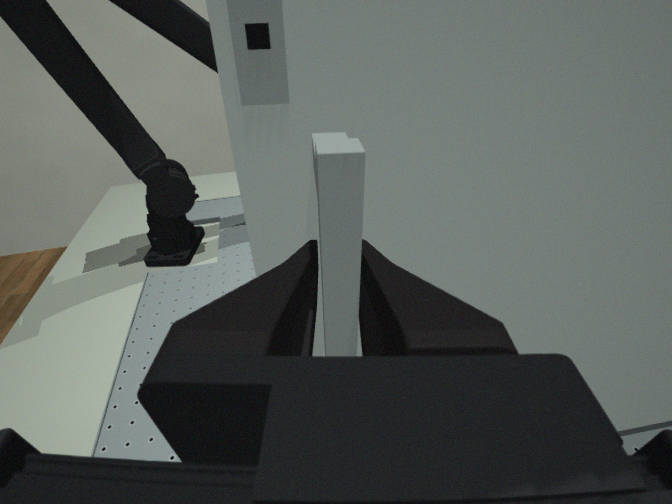

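Scene clock: 237.50 s of 12600.00 s.
left_arm: end_effector_position=(+0.4054, +0.4316, +0.0706) grip_measured=+0.852 end_effector_quat_wxyz=(+0.292, -0.105, +0.950, +0.035) | right_arm: end_effector_position=(+0.2383, -0.1691, +0.2941) grip_measured=-0.652 end_effector_quat_wxyz=(+0.551, -0.430, +0.562, +0.442)
Joint positions: left_arm=[ 0.463  1.184  0.528 -0.318  0.013  0.029  0.087] | right_arm=[-0.164  0.823  0.398  0.396 -1.497 -0.005  0.016]
Joint velocities: left_arm=[-0.015 -0.005  0.002 -0.002  0.022 -0.037 -0.001] | right_arm=[ 0.015  0.015  0.007 -0.002 -0.022  0.007 -0.001]
Steps of this call (steps 1 to 8: the robot went on to your last target). Readings (joint positions):
1: left_arm=[0.463 1.184 0.528 -0.324 0.013 0.028] | right_arm=[-0.164 0.823 0.398 0.396 -1.497 -0.005]
2: left_arm=[0.463 1.184 0.528 -0.321 0.013 0.028] | right_arm=[-0.164 0.823 0.398 0.396 -1.497 -0.005]
4: left_arm=[0.463 1.184 0.528 -0.319 0.013 0.028] | right_arm=[-0.164 0.823 0.398 0.396 -1.497 -0.005]
8: the state above
camera_calibration (this result's frames):
cam_left_wrist: T_world_to_cam=[[0.207907, -0.977938, -0.020279, 0.340966], [-0.97786, -0.208304, 0.0199761, 0.490446], [-0.0237596, 0.0156769, -0.999595, 0.195354], [0, 0, 0, 1]] pos_world=[0.41334, 0.432544, 0.192392]
cam_right_wrist: T_world_to_cam=[[0.972042, -0.231893, -0.0368833, -0.260463], [-0.165599, -0.565663, -0.807838, 0.184308], [0.166468, 0.79136, -0.588249, 0.387929], [0, 0, 0, 1]] pos_world=[0.219125, -0.263135, 0.367484]

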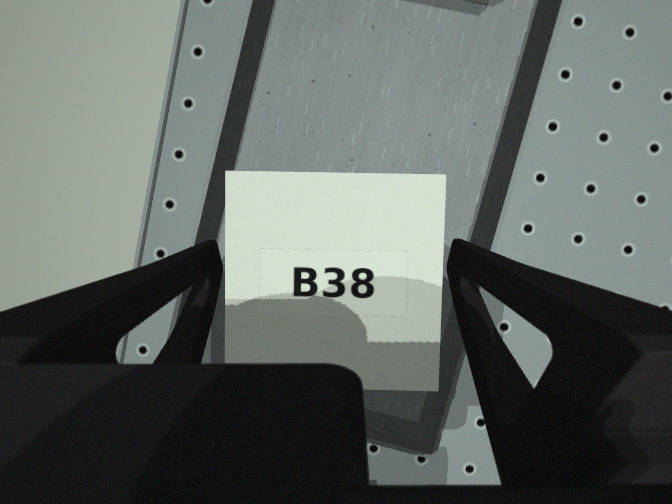

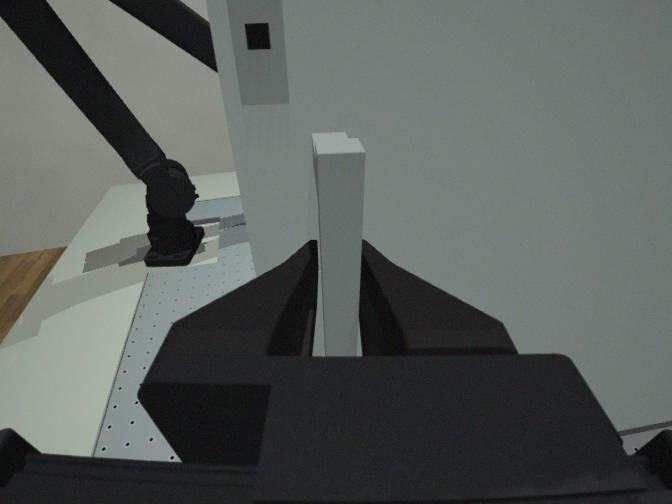

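Lower ~9 mm, narrow fingers a bit.

Call:
{"fn": "execute_actions", "kwargs": {"actions": [{"rows":[[0.465,1.195,0.532,-0.298,0.018,0.045,0.8,-0.166,0.823,0.41,0.4,-1.5,0,-0.65],[0.465,1.203,0.532,-0.298,0.018,0.045,0.76,-0.166,0.823,0.41,0.4,-1.5,0,-0.65],[0.465,1.211,0.532,-0.298,0.018,0.045,0.73,-0.166,0.823,0.41,0.4,-1.5,0,-0.65],[0.465,1.219,0.532,-0.298,0.018,0.045,0.72,-0.166,0.823,0.41,0.4,-1.5,0,-0.65]],"steps":15}]}}

Scene clock: 240.07 s of 12600.00 s.
left_arm: end_effector_position=(+0.4041, +0.4312, +0.0618) grip_measured=+0.722 end_effector_quat_wxyz=(+0.281, -0.106, +0.953, +0.033) | right_arm: end_effector_position=(+0.2383, -0.1691, +0.2941) grip_measured=-0.652 end_effector_quat_wxyz=(+0.551, -0.430, +0.562, +0.442)
Joint positions: left_arm=[ 0.463  1.208  0.528 -0.317  0.014  0.029  0.081] | right_arm=[-0.164  0.823  0.398  0.396 -1.497 -0.005  0.016]
Joint velocities: left_arm=[-0.015  0.005 -0.007 -0.007 -0.051  0.051 -0.001] | right_arm=[-0.005 -0.005  0.032  0.002  0.007  0.007  0.   ]
Steps of this call (steps 1 to 15: the robot went on to your last target; steps 16 to 62: nothing new was sent; steps 63 to 77: all 15 steps of this action). Readings (joint positions):
63: left_arm=[0.463 1.184 0.528 -0.318 0.014 0.029] | right_arm=[-0.164 0.823 0.398 0.396 -1.497 -0.005]
64: left_arm=[0.463 1.184 0.528 -0.318 0.014 0.029] | right_arm=[-0.164 0.823 0.398 0.396 -1.497 -0.005]
66: left_arm=[0.463 1.188 0.528 -0.317 0.014 0.029] | right_arm=[-0.164 0.823 0.398 0.396 -1.497 -0.005]
70: left_arm=[0.463 1.205 0.528 -0.317 0.014 0.029] | right_arm=[-0.164 0.823 0.398 0.396 -1.497 -0.005]
77: the state above
camera_calibration (this result's frames):
cam_left_wrist: T_world_to_cam=[[0.206939, -0.978167, -0.0191132, 0.34108], [-0.977243, -0.207595, 0.0435821, 0.48725], [-0.0465984, 0.00965938, -0.998867, 0.198337], [0, 0, 0, 1]] pos_world=[0.414822, 0.432869, 0.183396]
cam_right_wrist: T_world_to_cam=[[0.972042, -0.231893, -0.0368833, -0.260463], [-0.165599, -0.565663, -0.807838, 0.184308], [0.166468, 0.79136, -0.588249, 0.387929], [0, 0, 0, 1]] pos_world=[0.219125, -0.263135, 0.367484]

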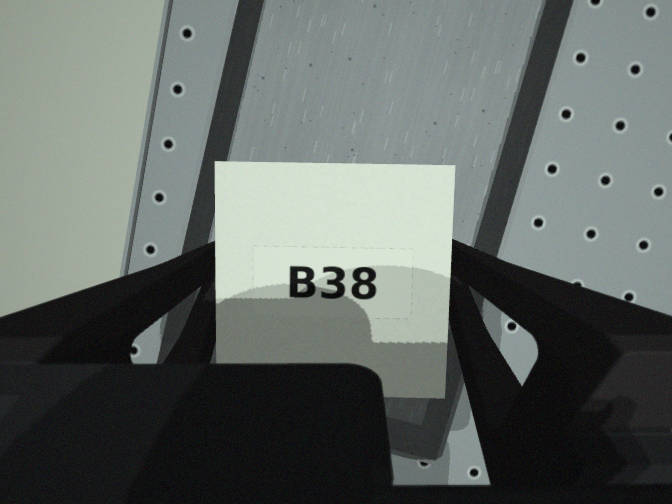

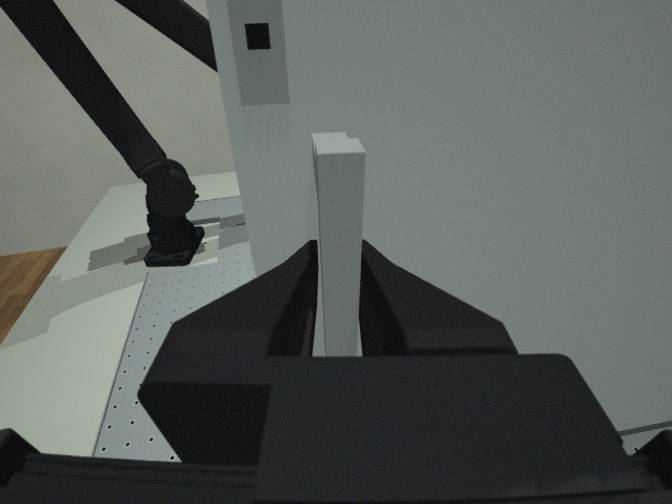

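Call:
{"fn": "execute_actions", "kwargs": {"actions": [{"rows":[[0.465,1.219,0.532,-0.298,0.018,0.045,0.69,-0.166,0.823,0.41,0.4,-1.5,0,-0.65],[0.465,1.219,0.532,-0.298,0.018,0.045,0.665,-0.166,0.823,0.41,0.4,-1.5,0,-0.65],[0.465,1.219,0.532,-0.298,0.018,0.045,0.645,-0.166,0.823,0.41,0.4,-1.5,0,-0.65],[0.465,1.219,0.532,-0.298,0.018,0.045,0.63,-0.166,0.823,0.41,0.4,-1.5,0,-0.65],[0.465,1.219,0.532,-0.298,0.018,0.045,0.615,-0.166,0.823,0.41,0.4,-1.5,0,-0.65],[0.465,1.219,0.532,-0.298,0.018,0.045,0.605,-0.166,0.823,0.41,0.4,-1.5,0,-0.65],[0.465,1.219,0.532,-0.298,0.018,0.045,0.595,-0.166,0.823,0.41,0.4,-1.5,0,-0.65],[0.465,1.219,0.532,-0.298,0.018,0.045,0.585,-0.166,0.823,0.41,0.4,-1.5,0,-0.65],[0.465,1.219,0.532,-0.298,0.018,0.045,0.575,-0.166,0.823,0.41,0.4,-1.5,0,-0.65],[0.465,1.219,0.532,-0.298,0.018,0.045,0.567,-0.166,0.823,0.41,0.4,-1.5,0,-0.65],[0.465,1.219,0.532,-0.298,0.018,0.045,0.56,-0.166,0.823,0.41,0.4,-1.5,0,-0.65],[0.465,1.219,0.532,-0.298,0.018,0.045,0.555,-0.166,0.823,0.41,0.4,-1.5,0,-0.65]],"steps":15}], "pictures": false}}

Call:
{"fn": "execute_actions", "kwargs": {"actions": [{"rows":[[0.465,1.2,0.57,-0.32,0.018,0.045,0.555,-0.166,0.823,0.41,0.4,-1.5,0,-0.65],[0.465,1.19,0.6,-0.33,0.018,0.045,0.555,-0.166,0.823,0.41,0.4,-1.5,0,-0.65],[0.465,1.18,0.62,-0.345,0.018,0.045,0.555,-0.166,0.823,0.41,0.4,-1.5,0,-0.65],[0.465,1.17,0.64,-0.37,0.018,0.045,0.555,-0.166,0.823,0.41,0.4,-1.5,0,-0.65],[0.465,1.16,0.66,-0.395,0.018,0.045,0.555,-0.166,0.823,0.41,0.4,-1.5,0,-0.65],[0.465,1.15,0.68,-0.42,0.018,0.045,0.555,-0.166,0.823,0.41,0.4,-1.5,0,-0.65],[0.465,1.14,0.70,-0.45,0.018,0.045,0.555,-0.166,0.823,0.41,0.4,-1.5,0,-0.65],[0.465,1.13,0.72,-0.48,0.018,0.045,0.555,-0.166,0.823,0.41,0.4,-1.5,0,-0.65],[0.465,1.12,0.74,-0.51,0.018,0.045,0.555,-0.166,0.823,0.41,0.4,-1.5,0,-0.65],[0.465,1.11,0.76,-0.54,0.018,0.045,0.555,-0.166,0.823,0.41,0.4,-1.5,0,-0.65],[0.465,1.10,0.77,-0.565,0.018,0.045,0.555,-0.166,0.823,0.41,0.4,-1.5,0,-0.65],[0.465,1.10,0.78,-0.58,0.018,0.045,0.555,-0.166,0.823,0.41,0.4,-1.5,0,-0.65]],"steps":15}]}}

Scene clock: 248.80 s of 12600.00 s.
left_arm: end_effector_position=(+0.4041, +0.4312, +0.0618) grip_measured=+0.564 end_effector_quat_wxyz=(+0.281, -0.106, +0.953, +0.033) | right_arm: end_effector_position=(+0.2383, -0.1691, +0.2941) grip_measured=-0.652 end_effector_quat_wxyz=(+0.551, -0.430, +0.562, +0.442)
Joint positions: left_arm=[ 0.463  1.208  0.528 -0.317  0.014  0.029  0.073] | right_arm=[-0.164  0.823  0.398  0.396 -1.497 -0.005  0.016]
Joint velocities: left_arm=[-0.005 -0.034 -0.007  0.002  0.037 -0.007  0.001] | right_arm=[ 0.005 -0.015  0.012 -0.017 -0.007 -0.007 -0.   ]
Steps of this call (steps 1 to 15: the robot went on to your last target; steps 16 to 90: nothing new was sent; then 5.23 s passed at rest; steps 91 to 105: all 15 steps of this action). Readings (joint positions):
91: left_arm=[0.463 1.208 0.528 -0.317 0.014 0.029] | right_arm=[-0.164 0.823 0.398 0.396 -1.497 -0.005]
92: left_arm=[0.463 1.208 0.528 -0.317 0.014 0.029] | right_arm=[-0.164 0.823 0.398 0.396 -1.497 -0.005]
94: left_arm=[0.463 1.208 0.528 -0.317 0.014 0.029] | right_arm=[-0.164 0.823 0.398 0.396 -1.497 -0.005]
98: left_arm=[0.463 1.208 0.528 -0.317 0.014 0.029] | right_arm=[-0.164 0.823 0.398 0.396 -1.497 -0.005]
105: the state above

Scene clock: 249.30 s of 12600.00 s.
left_arm: end_effector_position=(+0.4268, +0.4371, +0.1401) grip_measured=+0.564 end_effector_quat_wxyz=(+0.288, -0.105, +0.951, +0.034) | right_arm: end_effector_position=(+0.2383, -0.1691, +0.2941) grip_measured=-0.652 end_effector_quat_wxyz=(+0.551, -0.430, +0.562, +0.442)
Joint positions: left_arm=[ 0.463  1.126  0.703 -0.56   0.014  0.029  0.073] | right_arm=[-0.164  0.823  0.398  0.396 -1.497 -0.005  0.016]
Joint velocities: left_arm=[-0.005 -0.22   0.359 -0.178 -0.022  0.007 -0.   ] | right_arm=[ 0.005  0.005 -0.022 -0.017 -0.066 -0.051 -0.001]
Steps of this call (steps 1 to 15: all 15 steps of this action). Readings (joint positions):
1: left_arm=[0.463 1.208 0.528 -0.317 0.014 0.029] | right_arm=[-0.164 0.823 0.398 0.396 -1.497 -0.005]
2: left_arm=[0.463 1.208 0.529 -0.318 0.014 0.029] | right_arm=[-0.164 0.823 0.398 0.396 -1.497 -0.005]
4: left_arm=[0.463 1.208 0.537 -0.335 0.014 0.029] | right_arm=[-0.164 0.823 0.398 0.396 -1.497 -0.005]
8: left_arm=[0.463 1.192 0.588 -0.416 0.014 0.029] | right_arm=[-0.164 0.823 0.398 0.396 -1.497 -0.005]
15: the state above
camera_calibration (this result's frames):
cam_left_wrist: T_world_to_cam=[[0.207212, -0.978096, -0.0197673, 0.343581], [-0.977753, -0.207728, 0.02911, 0.509528], [-0.0325787, 0.0132956, -0.999381, 0.270011], [0, 0, 0, 1]] pos_world=[0.435796, 0.438308, 0.261803]
cam_right_wrist: T_world_to_cam=[[0.972042, -0.231893, -0.0368833, -0.260463], [-0.165599, -0.565663, -0.807838, 0.184308], [0.166468, 0.79136, -0.588249, 0.387929], [0, 0, 0, 1]] pos_world=[0.219125, -0.263135, 0.367484]

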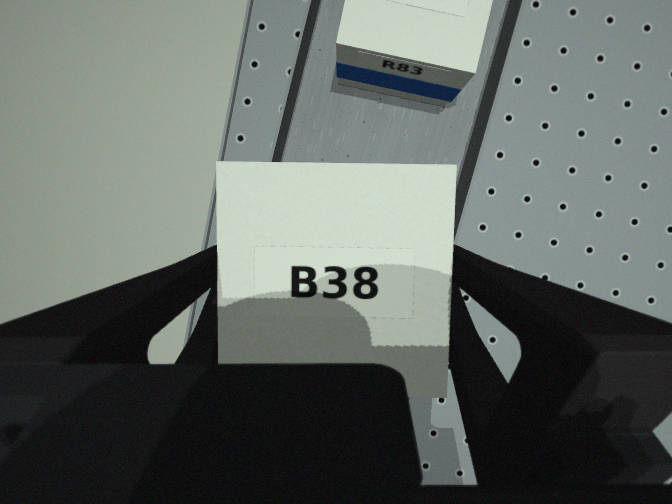

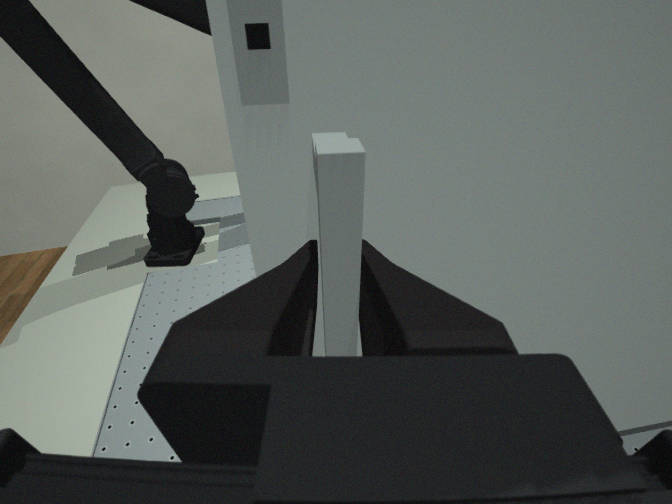

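Call:
{"fn": "execute_actions", "kwargs": {"actions": [{"rows":[[0.45,1.11,0.79,-0.58,0.01,0.02,0.555,-0.166,0.823,0.41,0.4,-1.5,0,-0.65],[0.425,1.12,0.80,-0.58,0,0,0.555,-0.166,0.823,0.41,0.4,-1.5,0,-0.65],[0.39,1.13,0.81,-0.58,0,-0.01,0.555,-0.166,0.823,0.41,0.4,-1.5,0,-0.65],[0.35,1.14,0.82,-0.58,0,-0.01,0.555,-0.166,0.823,0.41,0.4,-1.5,0,-0.65],[0.305,1.15,0.83,-0.58,0,-0.01,0.555,-0.166,0.823,0.41,0.4,-1.5,0,-0.65],[0.26,1.165,0.85,-0.58,0,-0.01,0.555,-0.166,0.823,0.41,0.4,-1.5,0,-0.65],[0.215,1.18,0.87,-0.58,0,-0.01,0.555,-0.166,0.823,0.41,0.4,-1.5,0,-0.65],[0.17,1.2,0.89,-0.58,0,-0.01,0.555,-0.166,0.823,0.41,0.4,-1.5,0,-0.65],[0.125,1.22,0.91,-0.58,0,-0.01,0.555,-0.166,0.823,0.41,0.4,-1.5,0,-0.65],[0.08,1.24,0.93,-0.58,0,-0.01,0.555,-0.166,0.823,0.41,0.4,-1.5,0,-0.65],[0.04,1.26,0.95,-0.575,0,-0.01,0.555,-0.166,0.823,0.41,0.4,-1.5,0,-0.65],[0.0,1.28,0.97,-0.57,0,-0.01,0.555,-0.166,0.823,0.41,0.4,-1.5,0,-0.65],[-0.03,1.30,0.99,-0.565,0,-0.01,0.555,-0.166,0.823,0.41,0.4,-1.5,0,-0.65],[-0.055,1.32,1.01,-0.56,0,-0.01,0.555,-0.166,0.823,0.41,0.4,-1.5,0,-0.65],[-0.075,1.34,1.03,-0.555,0,-0.01,0.555,-0.166,0.823,0.41,0.4,-1.5,0,-0.65]],"steps":15}], "pictures": false}}

Call:
{"fn": "execute_actions", "kwargs": {"actions": [{"rows":[[-0.088,1.365,1.05,-0.55,0,-0.01,0.555,-0.166,0.823,0.41,0.4,-1.5,0,-0.65],[-0.096,1.39,1.065,-0.54,0,-0.01,0.555,-0.166,0.823,0.41,0.4,-1.5,0,-0.65],[-0.1,1.415,1.08,-0.53,0,-0.01,0.555,-0.166,0.823,0.41,0.4,-1.5,0,-0.65],[-0.103,1.44,1.095,-0.52,0,-0.01,0.555,-0.166,0.823,0.41,0.4,-1.5,0,-0.65],[-0.103,1.465,1.11,-0.51,0,-0.01,0.555,-0.166,0.823,0.41,0.4,-1.5,0,-0.65],[-0.103,1.49,1.12,-0.495,0,-0.01,0.555,-0.166,0.823,0.41,0.4,-1.5,0,-0.65],[-0.103,1.515,1.13,-0.48,0,-0.01,0.555,-0.166,0.823,0.41,0.4,-1.5,0,-0.65],[-0.103,1.54,1.135,-0.465,0,-0.01,0.555,-0.166,0.823,0.41,0.4,-1.5,0,-0.65],[-0.103,1.565,1.14,-0.45,0,-0.01,0.555,-0.166,0.823,0.41,0.4,-1.5,0,-0.65],[-0.103,1.59,1.14,-0.435,0,-0.01,0.555,-0.166,0.823,0.41,0.4,-1.5,0,-0.65],[-0.103,1.61,1.14,-0.42,0,-0.01,0.555,-0.166,0.823,0.41,0.4,-1.5,0,-0.65],[-0.103,1.625,1.14,-0.41,0,-0.01,0.555,-0.166,0.823,0.41,0.4,-1.5,0,-0.65],[-0.103,1.64,1.14,-0.40,0,-0.01,0.555,-0.166,0.823,0.41,0.4,-1.5,0,-0.65],[-0.103,1.65,1.14,-0.39,0,-0.01,0.555,-0.166,0.823,0.41,0.4,-1.5,0,-0.65],[-0.103,1.655,1.14,-0.385,0,-0.01,0.555,-0.166,0.823,0.41,0.4,-1.5,0,-0.65]],"steps":15}], "pictures": false}}

Call:
{"fn": "execute_actions", "kwargs": {"actions": [{"steps":15}], "pictures": false}}

Scene clock: 259.83 s of 12600.00 s.
left_arm: end_effector_position=(+0.4913, +0.2446, +0.1614) grip_measured=+0.564 end_effector_quat_wxyz=(+0.293, +0.101, +0.950, -0.027) | right_arm: end_effector_position=(+0.2383, -0.1691, +0.2941) grip_measured=-0.652 end_effector_quat_wxyz=(+0.551, -0.430, +0.562, +0.442)
Joint positions: left_arm=[ 0.007  1.274  0.876 -0.576 -0.002  0.011  0.073] | right_arm=[-0.164  0.823  0.398  0.396 -1.497 -0.005  0.016]
Joint velocities: left_arm=[-1.011  0.601  0.574  0.007 -0.022 -0.037  0.001] | right_arm=[-0.024 -0.015  0.007  0.002 -0.037 -0.007  0.   ]
Steps of this call (steps 1 to 30: the robot went on to your last target; steps 31 to 90: nothing new was sent; then 7.03 s passed at rest; steps 91 to 105: all 15 steps of this action). Readings (joint positions):
91: left_arm=[0.463 1.110 0.725 -0.574 0.014 0.029] | right_arm=[-0.164 0.823 0.398 0.396 -1.497 -0.005]
92: left_arm=[0.460 1.110 0.725 -0.574 0.008 0.027] | right_arm=[-0.164 0.823 0.398 0.396 -1.497 -0.005]
94: left_arm=[0.436 1.113 0.728 -0.575 -0.000 0.019] | right_arm=[-0.164 0.823 0.398 0.396 -1.497 -0.005]
98: left_arm=[0.290 1.150 0.759 -0.576 -0.002 0.012] | right_arm=[-0.164 0.823 0.398 0.396 -1.497 -0.005]
105: the state above

Scene clock: 260.33 s of 12600.00 s.
left_arm: end_effector_position=(+0.5837, +0.1550, +0.1022) grip_measured=+0.564 end_effector_quat_wxyz=(+0.292, +0.156, +0.943, -0.046) | right_arm: end_effector_position=(+0.2383, -0.1691, +0.2941) grip_measured=-0.652 end_effector_quat_wxyz=(+0.551, -0.430, +0.562, +0.442)
Joint positions: left_arm=[-0.112  1.636  1.089 -0.424 -0.     0.007  0.073] | right_arm=[-0.164  0.823  0.398  0.396 -1.497 -0.005  0.016]
Joint velocities: left_arm=[-0.015  0.532  0.022  0.208  0.022 -0.007 -0.   ] | right_arm=[-0.005 -0.005  0.002  0.002  0.037  0.037  0.   ]
Steps of this call (steps 1 to 15: all 15 steps of this action). Readings (joint positions):
1: left_arm=[-0.025 1.295 0.898 -0.576 -0.002 0.011] | right_arm=[-0.164 0.823 0.398 0.396 -1.497 -0.005]
2: left_arm=[-0.052 1.319 0.922 -0.575 -0.002 0.011] | right_arm=[-0.164 0.823 0.398 0.396 -1.497 -0.005]
4: left_arm=[-0.093 1.373 0.975 -0.564 -0.001 0.010] | right_arm=[-0.164 0.823 0.398 0.396 -1.497 -0.005]
8: left_arm=[-0.115 1.483 1.063 -0.510 -0.000 0.009] | right_arm=[-0.164 0.823 0.398 0.396 -1.497 -0.005]
15: the state above

Scene clock: 260.83 s of 12600.00 s.
left_arm: end_effector_position=(+0.5855, +0.1544, +0.0826) grip_measured=+0.564 end_effector_quat_wxyz=(+0.281, +0.156, +0.946, -0.044) | right_arm: end_effector_position=(+0.2383, -0.1691, +0.2941) grip_measured=-0.652 end_effector_quat_wxyz=(+0.551, -0.430, +0.562, +0.442)
Joint positions: left_arm=[-0.112  1.675  1.089 -0.407 -0.     0.006  0.073] | right_arm=[-0.164  0.823  0.398  0.396 -1.497 -0.005  0.016]
Joint velocities: left_arm=[-0.005 -0.005 -0.002 -0.017  0.022 -0.007  0.001] | right_arm=[ 0.015 -0.005 -0.012 -0.017  0.022  0.007 -0.001]
Steps of this call (steps 1 to 15: the robot went on to your last target). Readings (joint positions):
1: left_arm=[-0.112 1.652 1.089 -0.419 -0.000 0.007] | right_arm=[-0.164 0.823 0.398 0.396 -1.497 -0.005]
2: left_arm=[-0.112 1.664 1.089 -0.417 -0.000 0.007] | right_arm=[-0.164 0.823 0.398 0.396 -1.497 -0.005]
4: left_arm=[-0.112 1.675 1.089 -0.416 -0.000 0.006] | right_arm=[-0.164 0.823 0.398 0.396 -1.497 -0.005]
8: left_arm=[-0.112 1.675 1.089 -0.408 -0.000 0.006] | right_arm=[-0.164 0.823 0.398 0.396 -1.497 -0.005]
15: the state above


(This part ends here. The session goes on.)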